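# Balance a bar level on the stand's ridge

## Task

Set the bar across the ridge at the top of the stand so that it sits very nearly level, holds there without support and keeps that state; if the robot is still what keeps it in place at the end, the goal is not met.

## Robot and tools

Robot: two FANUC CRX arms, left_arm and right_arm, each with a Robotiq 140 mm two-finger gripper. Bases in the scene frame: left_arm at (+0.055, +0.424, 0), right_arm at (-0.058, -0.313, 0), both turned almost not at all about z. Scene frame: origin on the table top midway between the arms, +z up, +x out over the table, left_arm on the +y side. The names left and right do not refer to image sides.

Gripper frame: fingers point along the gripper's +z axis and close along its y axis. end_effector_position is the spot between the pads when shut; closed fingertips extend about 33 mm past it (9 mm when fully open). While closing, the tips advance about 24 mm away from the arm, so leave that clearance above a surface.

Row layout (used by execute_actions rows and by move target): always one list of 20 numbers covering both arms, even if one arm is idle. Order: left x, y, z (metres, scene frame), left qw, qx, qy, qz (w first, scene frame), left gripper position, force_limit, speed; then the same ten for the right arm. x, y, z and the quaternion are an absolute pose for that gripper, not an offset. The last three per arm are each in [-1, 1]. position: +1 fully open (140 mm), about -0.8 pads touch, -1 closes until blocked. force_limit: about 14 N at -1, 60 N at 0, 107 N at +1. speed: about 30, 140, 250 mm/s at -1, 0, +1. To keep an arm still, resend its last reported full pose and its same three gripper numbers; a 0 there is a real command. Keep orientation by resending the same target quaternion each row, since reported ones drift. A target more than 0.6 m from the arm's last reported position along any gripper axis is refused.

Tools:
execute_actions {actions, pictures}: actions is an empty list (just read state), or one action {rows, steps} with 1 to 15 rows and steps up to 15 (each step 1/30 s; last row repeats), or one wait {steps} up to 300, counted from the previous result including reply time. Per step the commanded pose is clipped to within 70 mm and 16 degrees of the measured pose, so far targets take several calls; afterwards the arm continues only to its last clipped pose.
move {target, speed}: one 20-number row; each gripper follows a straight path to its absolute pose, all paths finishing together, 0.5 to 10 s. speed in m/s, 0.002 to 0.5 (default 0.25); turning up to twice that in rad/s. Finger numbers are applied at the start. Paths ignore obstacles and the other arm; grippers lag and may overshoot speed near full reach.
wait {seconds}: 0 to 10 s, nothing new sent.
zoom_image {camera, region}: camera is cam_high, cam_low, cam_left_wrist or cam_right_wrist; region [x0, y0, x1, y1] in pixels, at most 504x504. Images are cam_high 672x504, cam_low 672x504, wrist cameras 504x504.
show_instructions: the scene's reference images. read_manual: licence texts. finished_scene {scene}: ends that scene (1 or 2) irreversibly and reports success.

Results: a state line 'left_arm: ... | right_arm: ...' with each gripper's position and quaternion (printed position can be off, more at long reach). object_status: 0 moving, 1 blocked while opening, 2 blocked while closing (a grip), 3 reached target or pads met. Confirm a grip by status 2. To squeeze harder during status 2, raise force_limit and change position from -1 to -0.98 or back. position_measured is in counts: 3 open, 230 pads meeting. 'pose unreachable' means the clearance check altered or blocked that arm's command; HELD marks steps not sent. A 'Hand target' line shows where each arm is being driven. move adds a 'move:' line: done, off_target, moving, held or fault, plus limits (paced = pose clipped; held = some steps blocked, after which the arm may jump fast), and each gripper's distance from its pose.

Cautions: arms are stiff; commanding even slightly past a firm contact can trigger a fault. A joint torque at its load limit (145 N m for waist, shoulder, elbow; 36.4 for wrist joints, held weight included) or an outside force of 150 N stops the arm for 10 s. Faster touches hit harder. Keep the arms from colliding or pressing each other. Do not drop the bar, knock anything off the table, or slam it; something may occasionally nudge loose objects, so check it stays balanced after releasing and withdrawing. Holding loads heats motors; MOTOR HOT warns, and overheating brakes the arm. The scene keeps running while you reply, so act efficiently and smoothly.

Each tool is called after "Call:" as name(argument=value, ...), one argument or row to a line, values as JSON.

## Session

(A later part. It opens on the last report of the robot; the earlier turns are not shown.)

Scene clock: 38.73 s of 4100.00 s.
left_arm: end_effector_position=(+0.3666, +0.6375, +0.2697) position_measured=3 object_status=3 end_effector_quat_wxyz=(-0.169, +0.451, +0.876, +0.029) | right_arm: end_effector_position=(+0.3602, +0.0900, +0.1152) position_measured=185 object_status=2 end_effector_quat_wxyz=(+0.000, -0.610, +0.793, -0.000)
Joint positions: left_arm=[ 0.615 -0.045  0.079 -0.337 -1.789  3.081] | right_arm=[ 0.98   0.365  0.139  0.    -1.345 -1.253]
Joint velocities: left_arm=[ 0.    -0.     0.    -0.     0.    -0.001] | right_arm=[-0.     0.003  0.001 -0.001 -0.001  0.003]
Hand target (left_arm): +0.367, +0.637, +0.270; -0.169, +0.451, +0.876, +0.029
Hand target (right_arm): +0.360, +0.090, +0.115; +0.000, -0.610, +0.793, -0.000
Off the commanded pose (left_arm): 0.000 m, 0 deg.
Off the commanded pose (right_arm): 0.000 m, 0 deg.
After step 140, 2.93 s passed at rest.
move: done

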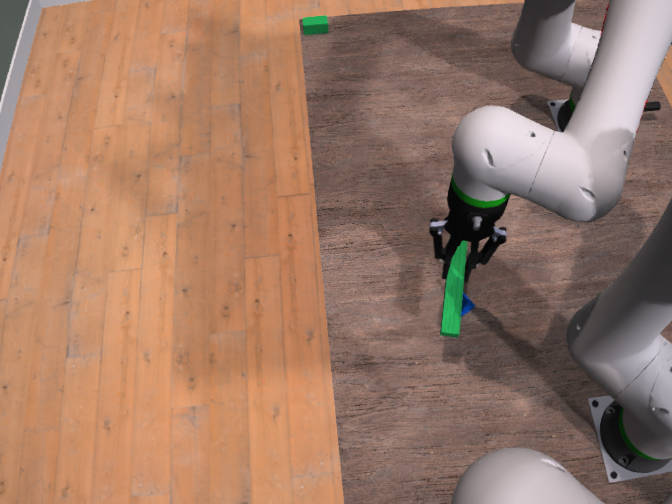

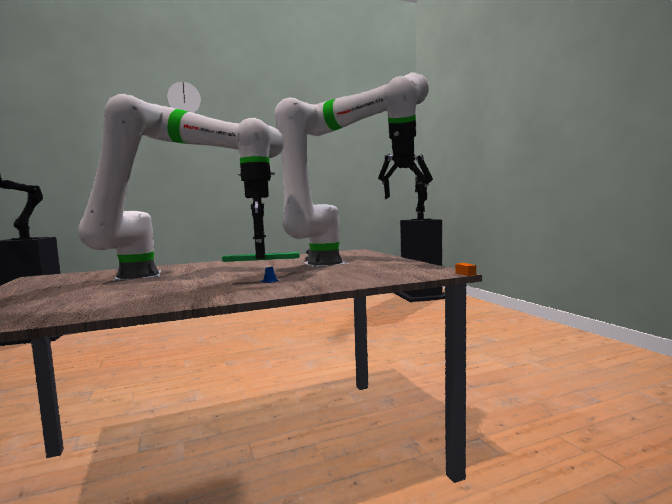

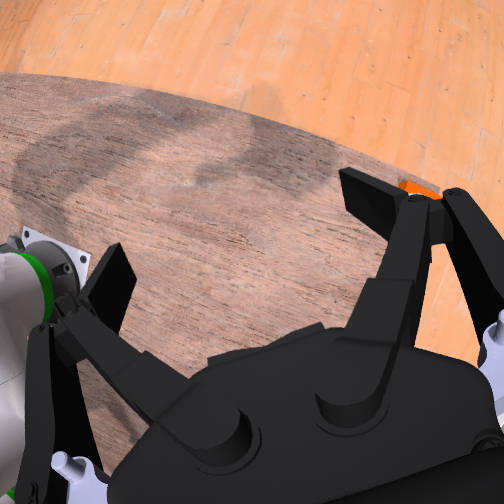

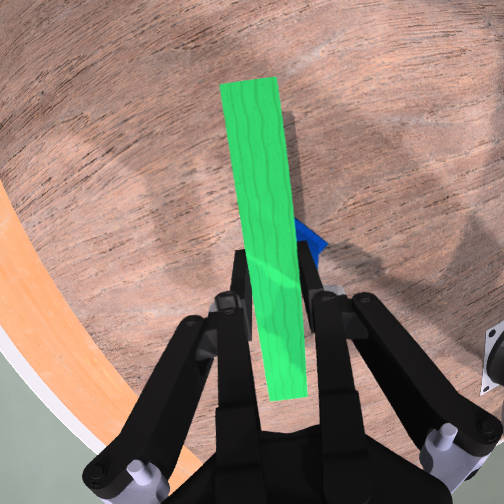

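Call:
move(
  target=[0.3666,0.6375,0.2697,-0.169,0.451,0.876,0.029,1,0,0,0.345,0.11,0.095,0,-0.284,0.959,0,-1,0,-0.5],
)

Call:
move(
  target=[0.3666,0.6375,0.2697,-0.169,0.451,0.876,0.029,1,0,0,0.345,0.11,0.087,0,-0.284,0.959,0,-1,0,-0.5],
  speed=0.02,
)

Call:
zoom_image(
  camera="cam_low",
  region=[235, 245, 305, 290],
)

Call:
zoom_image(
  camera="cam_high",
  region=[400, 240, 520, 340],
)

Scene clock: 53.47 s of 4100.00 s.
left_arm: end_effector_position=(+0.3666, +0.6375, +0.2697) position_measured=3 object_status=3 end_effector_quat_wxyz=(-0.169, +0.451, +0.876, +0.029) | right_arm: end_effector_position=(+0.3451, +0.1099, +0.0950) position_measured=185 object_status=2 end_effector_quat_wxyz=(+0.000, -0.284, +0.959, -0.000)
Joint positions: left_arm=[ 0.615 -0.045  0.079 -0.337 -1.789  3.081] | right_arm=[ 1.021  0.386  0.119  0.    -1.304 -2.029]
Joint velocities: left_arm=[-0.    -0.001 -0.     0.     0.     0.   ] | right_arm=[ 0.001 -0.    -0.001  0.001  0.    -0.005]
Hand target (left_arm): +0.367, +0.637, +0.270; -0.169, +0.451, +0.876, +0.029
Hand target (right_arm): +0.345, +0.110, +0.095; +0.000, -0.284, +0.959, -0.000
Off the commanded pose (left_arm): 0.000 m, 0 deg.
Off the commanded pose (right_arm): 0.000 m, 0 deg.
After step 90, 9.83 s passed at rest.
move: done

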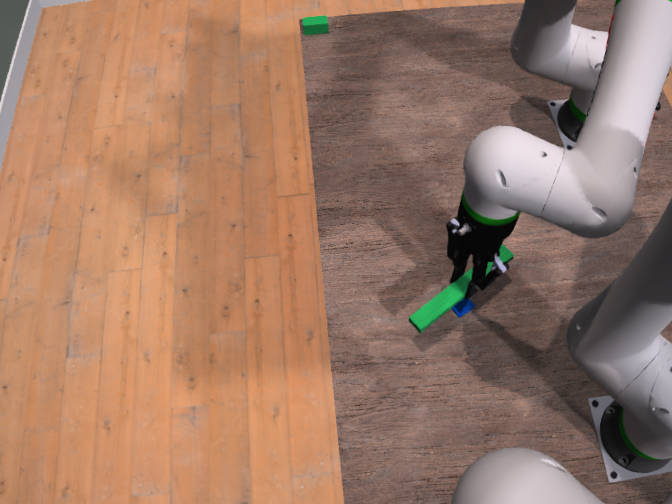

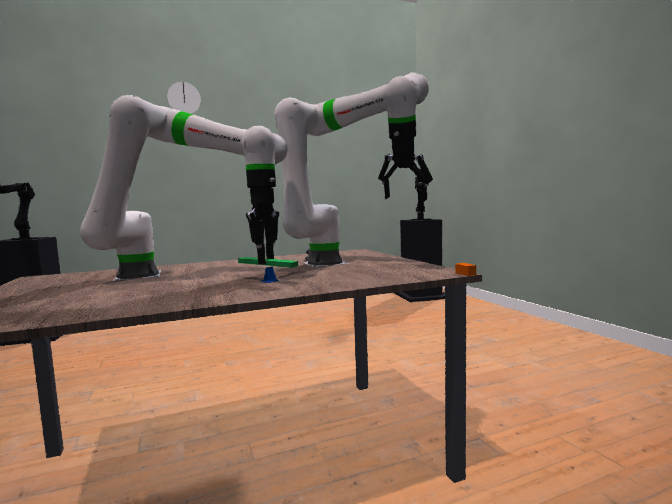

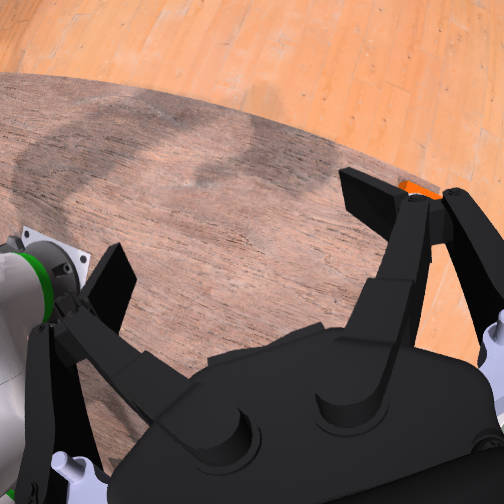

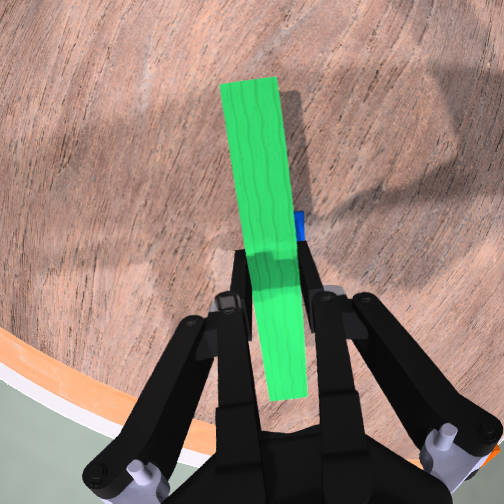

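Scene clock: 54.17 s of 4100.00 s.
left_arm: end_effector_position=(+0.3666, +0.6375, +0.2697) position_measured=3 object_status=3 end_effector_quat_wxyz=(-0.169, +0.451, +0.876, +0.029) | right_arm: end_effector_position=(+0.3450, +0.1100, +0.0871) position_measured=185 object_status=2 end_effector_quat_wxyz=(+0.000, -0.284, +0.959, -0.000)
Joint positions: left_arm=[ 0.615 -0.045  0.079 -0.337 -1.789  3.081] | right_arm=[ 1.021  0.391  0.107  0.    -1.287 -2.029]
Joint velocities: left_arm=[ 0.     0.     0.     0.001 -0.001  0.001] | right_arm=[ 0.    -0.    -0.001 -0.     0.003  0.001]
Hand target (left_arm): +0.367, +0.637, +0.270; -0.169, +0.451, +0.876, +0.029
Hand target (right_arm): +0.345, +0.110, +0.087; +0.000, -0.284, +0.959, -0.000
Off the commanded pose (left_arm): 0.000 m, 0 deg.
Off the commanded pose (right_arm): 0.000 m, 0 deg.
move: done

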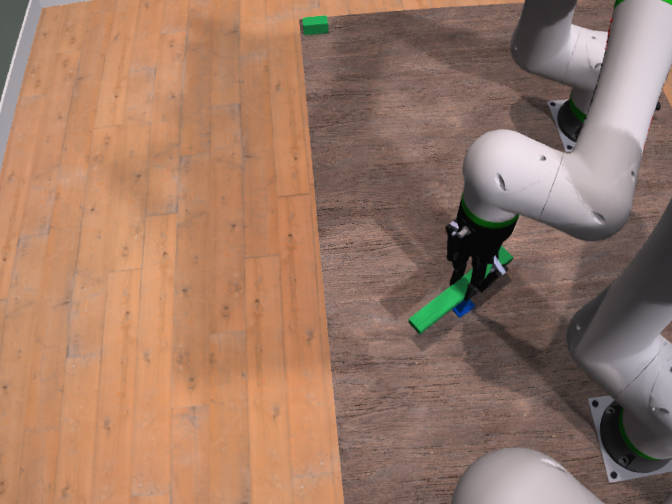

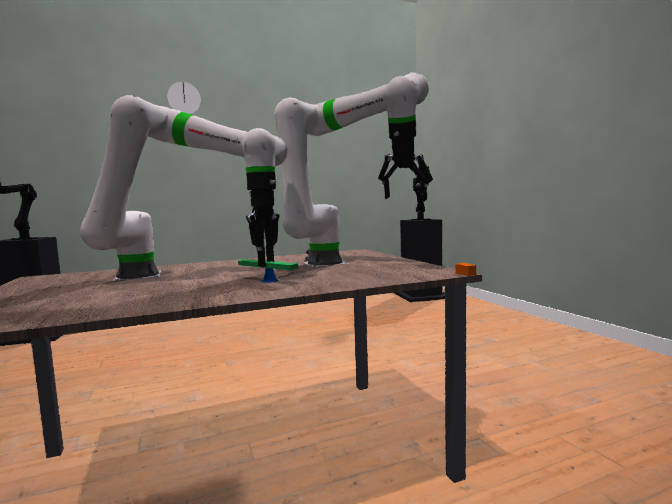

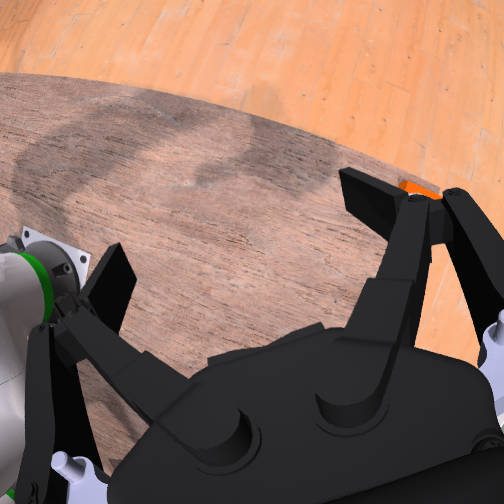

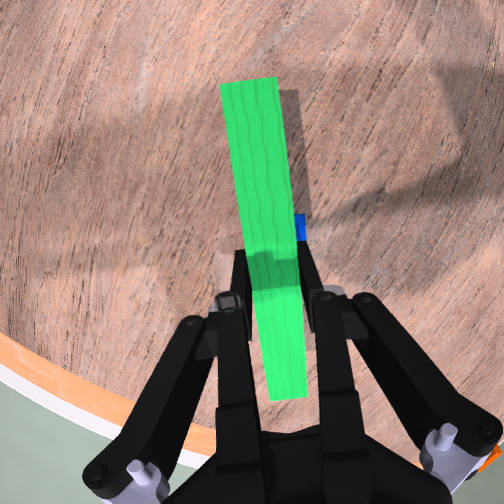

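Region (235, 245, 305, 290) of cam_low's 672x504 image, scaled by 7.200, with more detail than that image has; it fills the top 324 rows of this view, and the rest is white.

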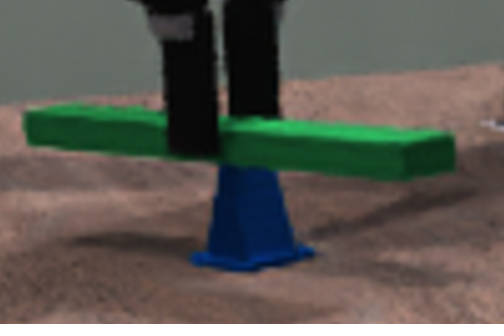

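Region (400, 240, 520, 340) of cam_high's 672x504 image, scaled by 4.200, with more detail than that image has.

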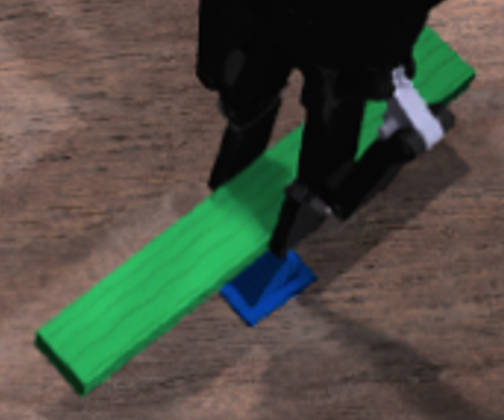

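Call:
move(
  target=[0.3666,0.6375,0.2697,-0.169,0.451,0.876,0.029,1,0,0,0.307,0.169,0.087,0,-0.284,0.959,0,-1,0,-0.5],
  speed=0.08,
)

Call:
move(
  target=[0.3666,0.6375,0.2697,-0.169,0.451,0.876,0.029,1,0,0,0.307,0.169,0.08,0,-0.284,0.959,0,-1,0,-0.5],
  speed=0.08,
)

Call:
zoom_image(
  camera="cam_right_wrist",
  region=[130, 190, 330, 330],
)

Call:
zoom_image(
  camera="cam_low",
  region=[235, 245, 325, 290],
)

Scene clock: 61.07 s of 4100.00 s.
left_arm: end_effector_position=(+0.3666, +0.6375, +0.2697) position_measured=3 object_status=3 end_effector_quat_wxyz=(-0.169, +0.451, +0.876, +0.029) | right_arm: end_effector_position=(+0.3327, +0.1289, +0.0869) position_measured=185 object_status=2 end_effector_quat_wxyz=(-0.000, -0.284, +0.959, -0.000)
Joint positions: left_arm=[ 0.615 -0.045  0.079 -0.337 -1.789  3.081] | right_arm=[ 1.056  0.405  0.126 -0.    -1.292 -2.064]
Joint velocities: left_arm=[ 0.    -0.001  0.    -0.    -0.     0.001] | right_arm=[-0.    -0.    -0.    -0.     0.    -0.001]
Hand target (left_arm): +0.367, +0.637, +0.270; -0.169, +0.451, +0.876, +0.029
Hand target (right_arm): +0.333, +0.129, +0.087; +0.000, -0.284, +0.959, +0.000
Off the commanded pose (left_arm): 0.000 m, 0 deg.
Off the commanded pose (right_arm): 0.048 m, 0 deg.
After step 90, 2.77 s passed at rest.
move: held (right_arm); limits=held; held on 22 of 34 steps (right_arm), including the last (right_arm)
pose unreachable (right arm): on one or more control steps of this call this arm could not follow its commanded pose, so it was not sent that pose on those steps. On the call's last step it was still not sent that pose. It may still have moved: this result reports where it is.
cause: the commanded pose would bring a part of the arm too close to another arm (a part of this arm just beyond joint 4 (forearm roll) and a part of the other arm just beyond its joint 2 (shoulder)).

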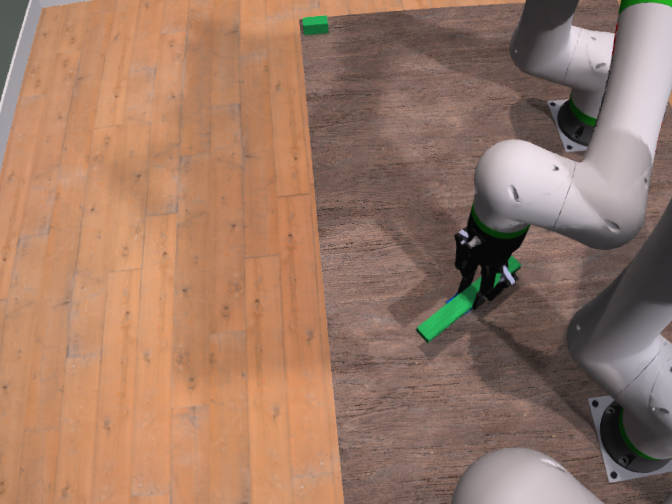

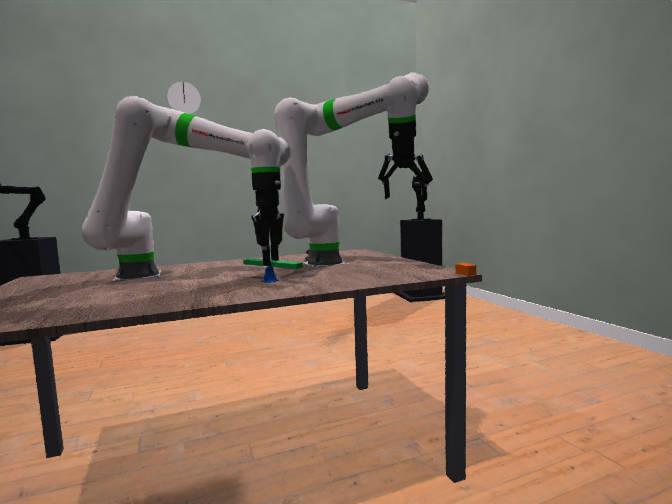

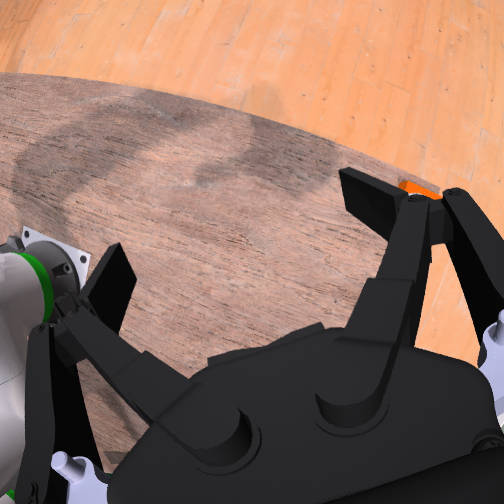

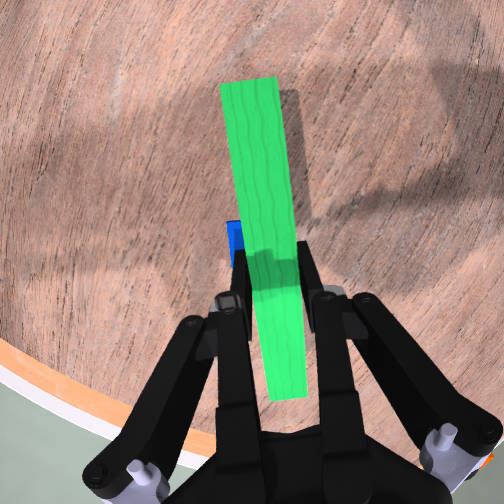

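Scene clock: 62.17 s of 4100.00 s.
left_arm: end_effector_position=(+0.3666, +0.6375, +0.2697) position_measured=3 object_status=3 end_effector_quat_wxyz=(-0.169, +0.451, +0.876, +0.029) | right_arm: end_effector_position=(+0.3322, +0.1294, +0.0870) position_measured=185 object_status=2 end_effector_quat_wxyz=(+0.000, -0.284, +0.959, +0.000)
Joint positions: left_arm=[ 0.615 -0.045  0.079 -0.337 -1.789  3.081] | right_arm=[ 1.058  0.405  0.126  0.    -1.292 -2.065]
Joint velocities: left_arm=[-0.     0.001 -0.     0.    -0.    -0.002] | right_arm=[-0.    -0.001 -0.    -0.     0.     0.   ]
Hand target (left_arm): +0.367, +0.637, +0.270; -0.169, +0.451, +0.876, +0.029
Hand target (right_arm): +0.332, +0.129, +0.087; +0.000, -0.284, +0.959, +0.000
Off the commanded pose (left_arm): 0.000 m, 0 deg.
Off the commanded pose (right_arm): 0.047 m, 0 deg.
move: held (right_arm); limits=held; held on 22 of 26 steps (right_arm), including the last (right_arm)
pose unreachable (right arm): on one or more control steps of this call this arm could not follow its commanded pose, so it was not sent that pose on those steps. On the call's last step it was still not sent that pose. It may still have moved: this result reports where it is.
cause: the commanded pose would bring a part of the arm too close to another arm (a part of this arm just beyond joint 4 (forearm roll) and a part of the other arm just beyond its joint 2 (shoulder)).

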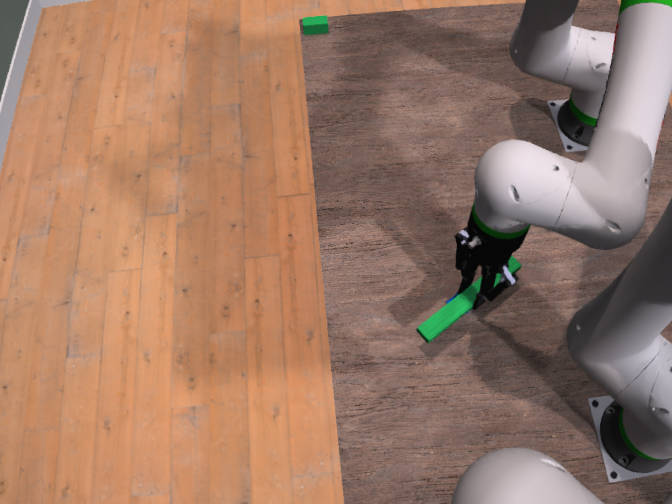

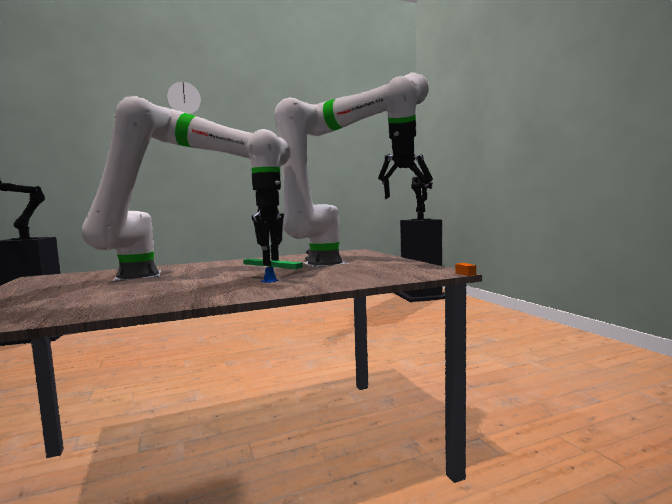

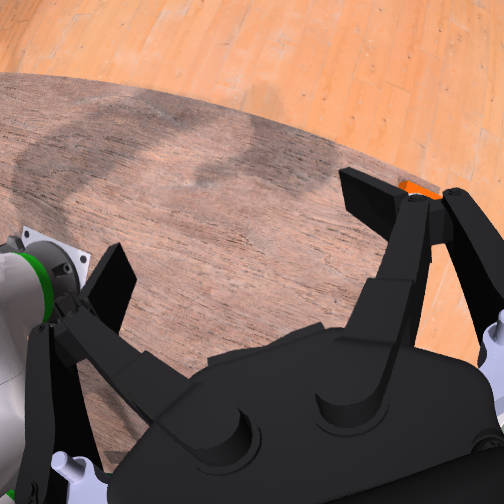

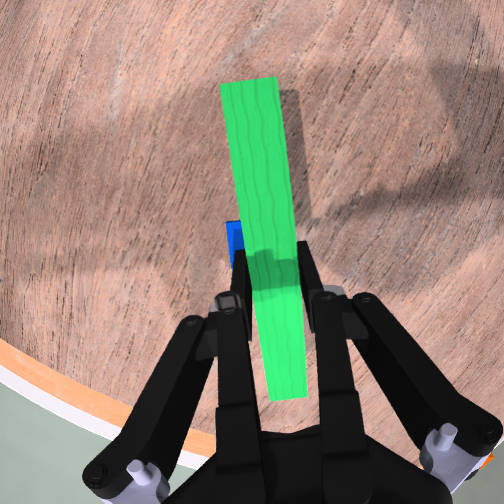

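Region (130, 190, 330, 330) of cam_right_wrist's 504x504 image, scaled by 2.520, with more detail than that image has; it fills the top 353 rows of this view, and the rest is white.

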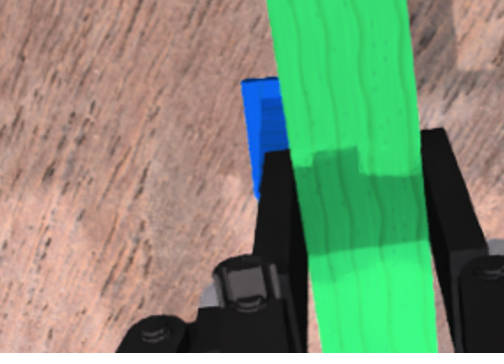

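Region (235, 245, 325, 290) of cam_low's 672x504 image, scaled by 5.600, with more detail than that image has.

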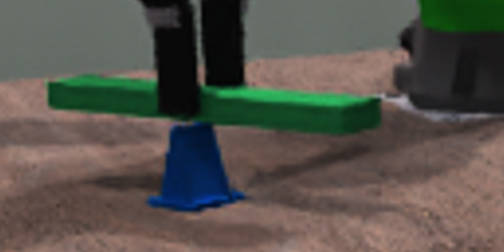

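Call:
move(
  target=[0.2,0.76,0.2697,-0.169,0.451,0.876,0.029,1,0,0,0.332,0.129,0.087,0,-0.284,0.959,0,-1,0,-0.5],
)

Call:
move(
  target=[0.2,0.76,0.2697,-0.169,0.451,0.876,0.029,1,0,0,0.302,0.176,0.083,0,-0.284,0.959,0,-1,0,-0.5],
  speed=0.08,
)

Call:
move(
  target=[0.2,0.76,0.2697,-0.169,0.451,0.876,0.029,1,0,0,0.302,0.176,0.08,0,-0.284,0.959,0,-1,0,-0.5],
  speed=0.08,
)

Call:
zoom_image(
  camera="cam_right_wrist",
  region=[130, 190, 330, 330],
)

Call:
zoom_image(
  camera="cam_low",
  region=[235, 245, 325, 290],
)

Scene clock: 67.90 s of 4100.00 s.
left_arm: end_effector_position=(+0.2985, +0.6861, +0.2693) position_measured=3 object_status=3 end_effector_quat_wxyz=(-0.173, +0.449, +0.876, +0.029) | right_arm: end_effector_position=(+0.3320, +0.1290, +0.0870) position_measured=185 object_status=2 end_effector_quat_wxyz=(-0.000, -0.284, +0.959, -0.000)
Joint positions: left_arm=[ 0.814 -0.149 -0.013 -0.356 -1.736  2.888] | right_arm=[ 1.057  0.404  0.125  0.    -1.292 -2.065]
Joint velocities: left_arm=[ 0.     0.001 -0.    -0.     0.     0.001] | right_arm=[ 0.    -0.    -0.    -0.    -0.001  0.002]
Hand target (left_arm): +0.298, +0.686, +0.269; -0.173, +0.449, +0.876, +0.029
Hand target (right_arm): +0.332, +0.129, +0.087; -0.000, -0.284, +0.959, -0.000
Off the commanded pose (left_arm): 0.123 m, 1 deg; position clipped at the last step of the last action.
Off the commanded pose (right_arm): 0.000 m, 0 deg.
After step 90, 1.60 s passed at rest.
move: held (left_arm); limits=paced,held; held on 18 of 34 steps (left_arm), including the last (left_arm)
pose unreachable (left arm): on one or more control steps of this call this arm could not follow its commanded pose, so it was not sent that pose on those steps. On the call's last step it was still not sent that pose. It may still have moved: this result reports where it is.
cause: the commanded pose would bring a part of the arm too close to another arm (a part of this arm just beyond joint 2 (shoulder) and a part of the other arm just beyond its joint 4 (forearm roll)).

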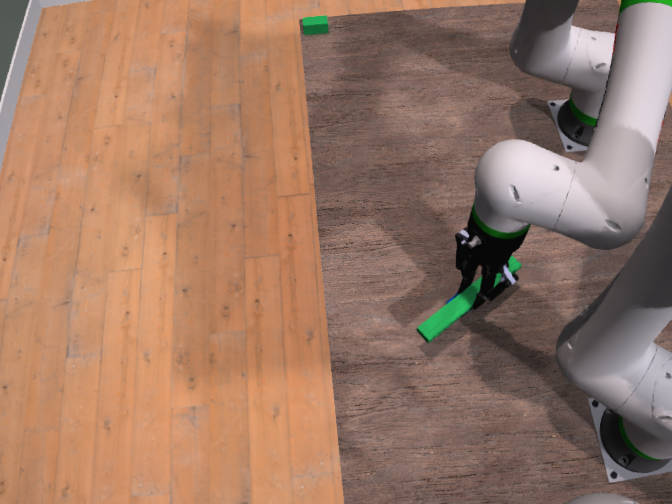

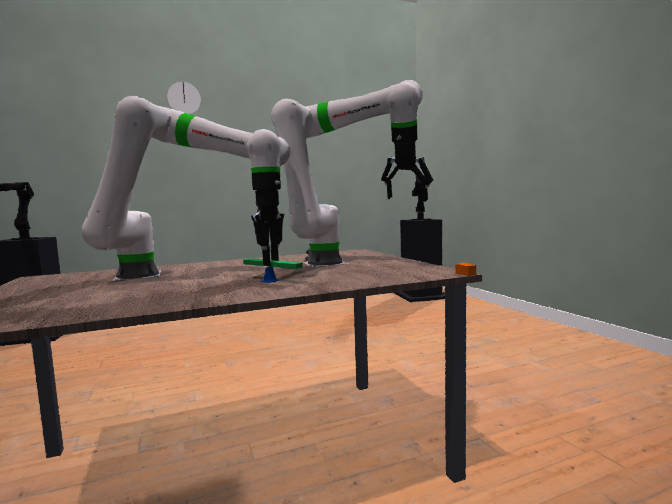

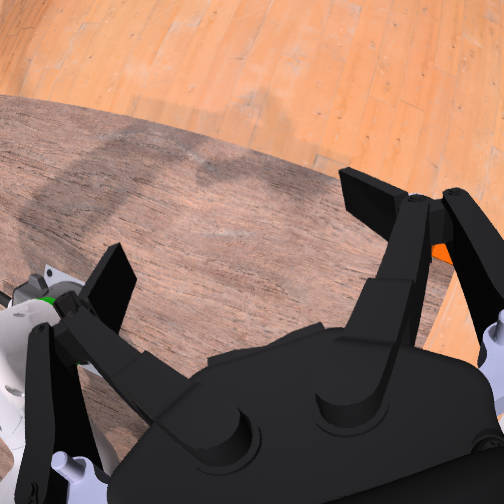

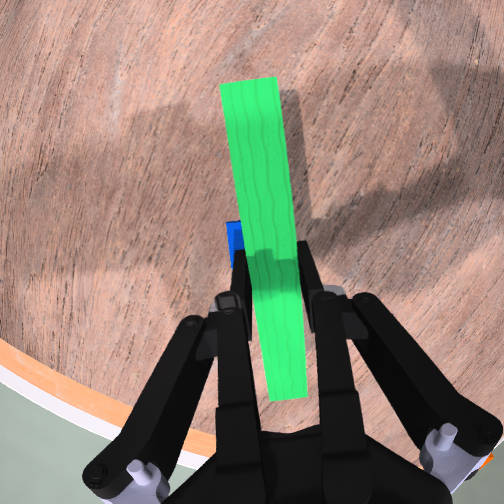

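Scene clock: 69.93 s of 4100.00 s.
left_arm: end_effector_position=(+0.2912, +0.6915, +0.2693) position_measured=3 object_status=3 end_effector_quat_wxyz=(-0.173, +0.449, +0.876, +0.029) | right_arm: end_effector_position=(+0.3320, +0.1290, +0.0870) position_measured=185 object_status=2 end_effector_quat_wxyz=(-0.000, -0.284, +0.959, +0.000)
Joint positions: left_arm=[ 0.839 -0.158 -0.021 -0.356 -1.729  2.864] | right_arm=[ 1.057  0.404  0.125 -0.    -1.292 -2.065]
Joint velocities: left_arm=[ 0.     0.002 -0.     0.     0.    -0.002] | right_arm=[-0.001 -0.     0.     0.001  0.     0.   ]
Hand target (left_arm): +0.291, +0.691, +0.269; -0.173, +0.449, +0.876, +0.029
Hand target (right_arm): +0.332, +0.129, +0.087; -0.000, -0.284, +0.959, -0.000
Off the commanded pose (left_arm): 0.114 m, 0 deg; position clipped at the last step of the last action.
Off the commanded pose (right_arm): 0.056 m, 0 deg.
move: held (left_arm, right_arm); limits=paced,held; held on 53 of 54 steps (right_arm, left_arm), including the last (right_arm, left_arm)
pose unreachable (left arm): on one or more control steps of this call this arm could not follow its commanded pose, so it was not sent that pose on those steps. On the call's last step it was still not sent that pose. It may still have moved: this result reports where it is.
cause: the commanded pose would bring a part of the arm too close to another arm (a part of this arm just beyond joint 2 (shoulder) and a part of the other arm just beyond its joint 4 (forearm roll), along the way the arms are being sent).
pose unreachable (right arm): on one or more control steps of this call this arm could not follow its commanded pose, so it was not sent that pose on those steps. On the call's last step it was still not sent that pose. It may still have moved: this result reports where it is.
cause: the commanded pose would bring a part of the arm too close to another arm (a part of this arm just beyond joint 4 (forearm roll) and a part of the other arm just beyond its joint 2 (shoulder)).

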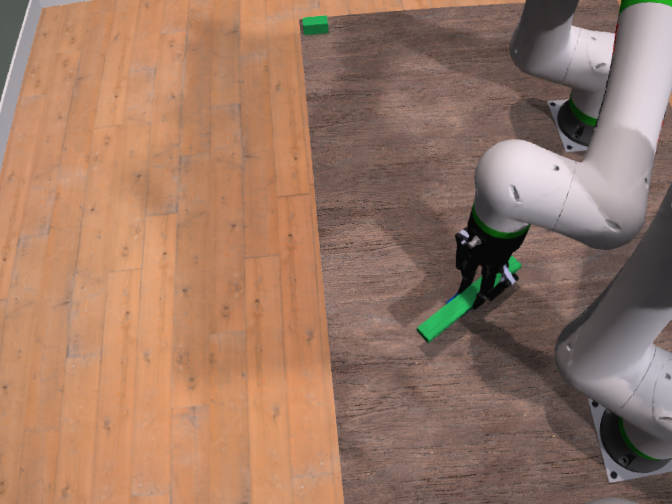

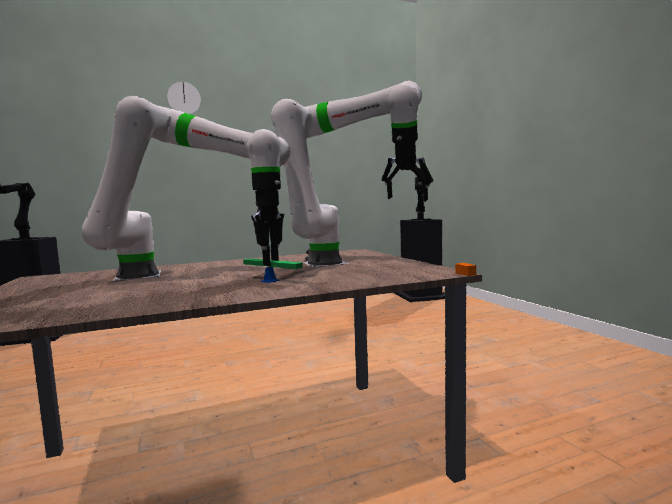

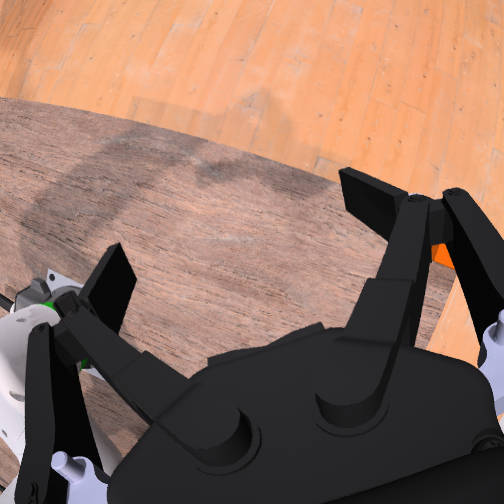

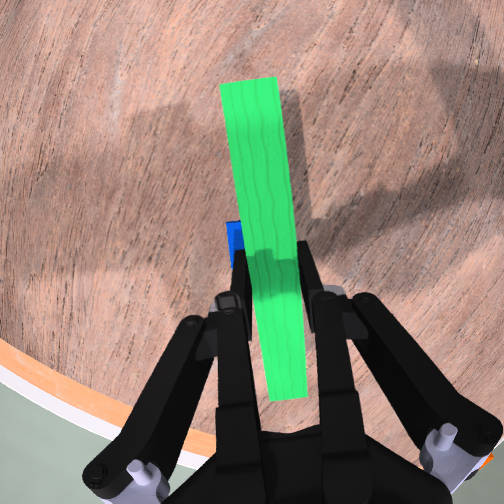

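Scene clock: 71.83 s of 4100.00 s.
left_arm: end_effector_position=(+0.2898, +0.6926, +0.2692) position_measured=3 object_status=3 end_effector_quat_wxyz=(-0.173, +0.449, +0.876, +0.028) | right_arm: end_effector_position=(+0.3320, +0.1290, +0.0870) position_measured=185 object_status=2 end_effector_quat_wxyz=(-0.000, -0.284, +0.959, +0.000)
Joint positions: left_arm=[ 0.844 -0.16  -0.022 -0.356 -1.728  2.859] | right_arm=[ 1.058  0.404  0.125 -0.    -1.292 -2.065]
Joint velocities: left_arm=[ 0.     0.001 -0.     0.    -0.     0.001] | right_arm=[ 0.002 -0.001 -0.     0.    -0.     0.   ]
Hand target (left_arm): +0.290, +0.693, +0.269; -0.173, +0.449, +0.876, +0.028
Hand target (right_arm): +0.332, +0.129, +0.087; +0.000, -0.284, +0.959, +0.000
Off the commanded pose (left_arm): 0.112 m, 0 deg; position clipped at the last step of the last action.
Off the commanded pose (right_arm): 0.056 m, 0 deg.
move: held (left_arm, right_arm); limits=paced,held; held on 48 of 50 steps (right_arm, left_arm), including the last (right_arm, left_arm)
pose unreachable (left arm): on one or more control steps of this call this arm could not follow its commanded pose, so it was not sent that pose on those steps. On the call's last step it was still not sent that pose. It may still have moved: this result reports where it is.
cause: the commanded pose would bring a part of the arm too close to another arm (a part of this arm just beyond joint 2 (shoulder) and a part of the other arm just beyond its joint 4 (forearm roll), along the way the arms are being sent).
pose unreachable (right arm): on one or more control steps of this call this arm could not follow its commanded pose, so it was not sent that pose on those steps. On the call's last step it was still not sent that pose. It may still have moved: this result reports where it is.
cause: the commanded pose would bring a part of the arm too close to another arm (a part of this arm just beyond joint 4 (forearm roll) and a part of the other arm just beyond its joint 2 (shoulder)).

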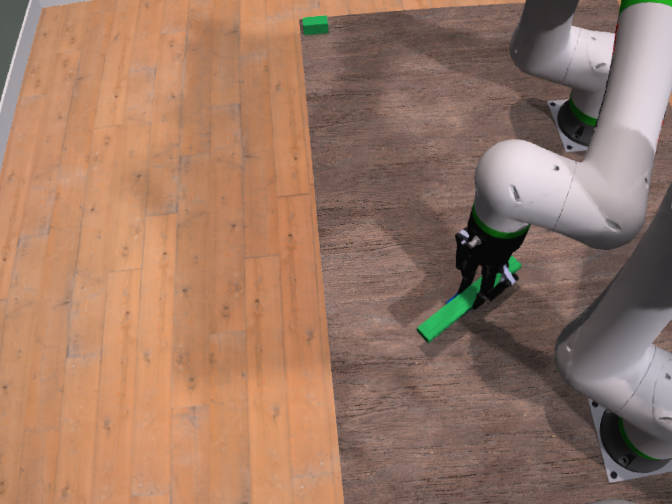

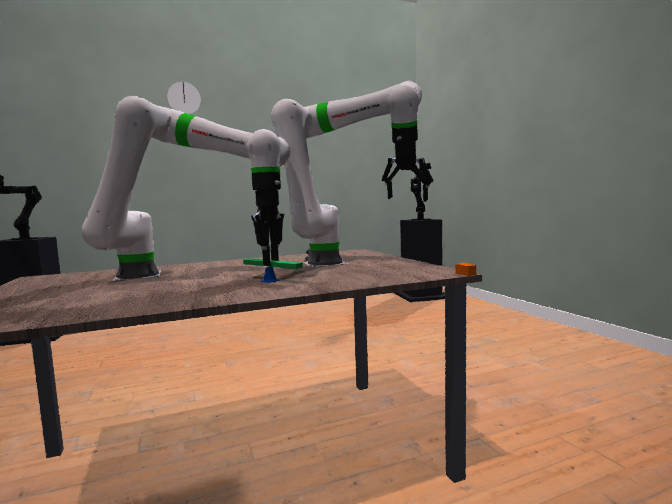

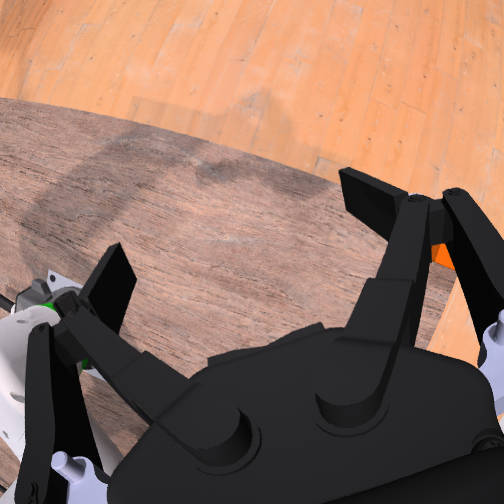

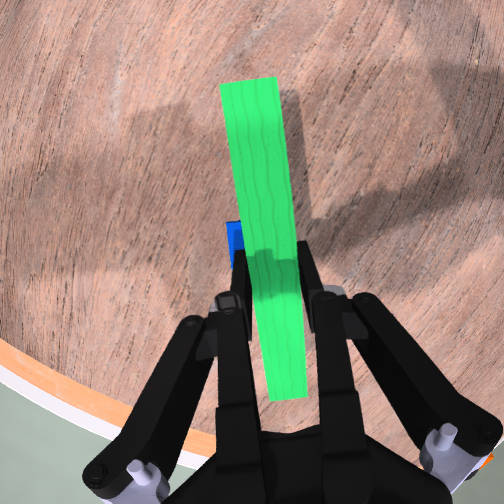

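Region (130, 190, 330, 330) of cam_right_wrist's 504x504 image, scaled by 2.520, with more detail than that image has; it fills the top 353 rows of this view, and the rest is white.

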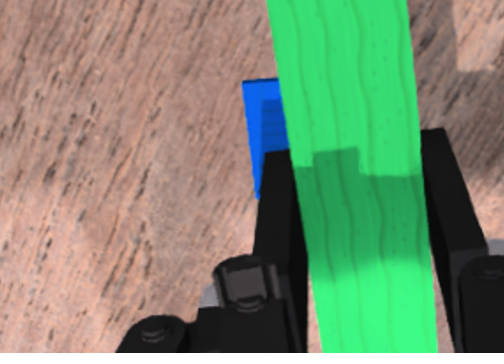

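Region (235, 245, 325, 290) of cam_low's 672x504 image, scaled by 5.600, with more detail than that image has.

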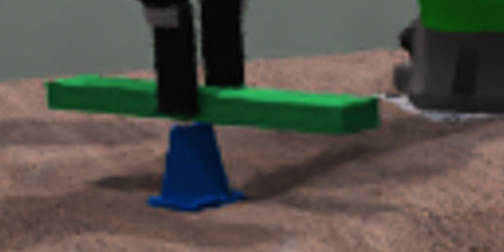

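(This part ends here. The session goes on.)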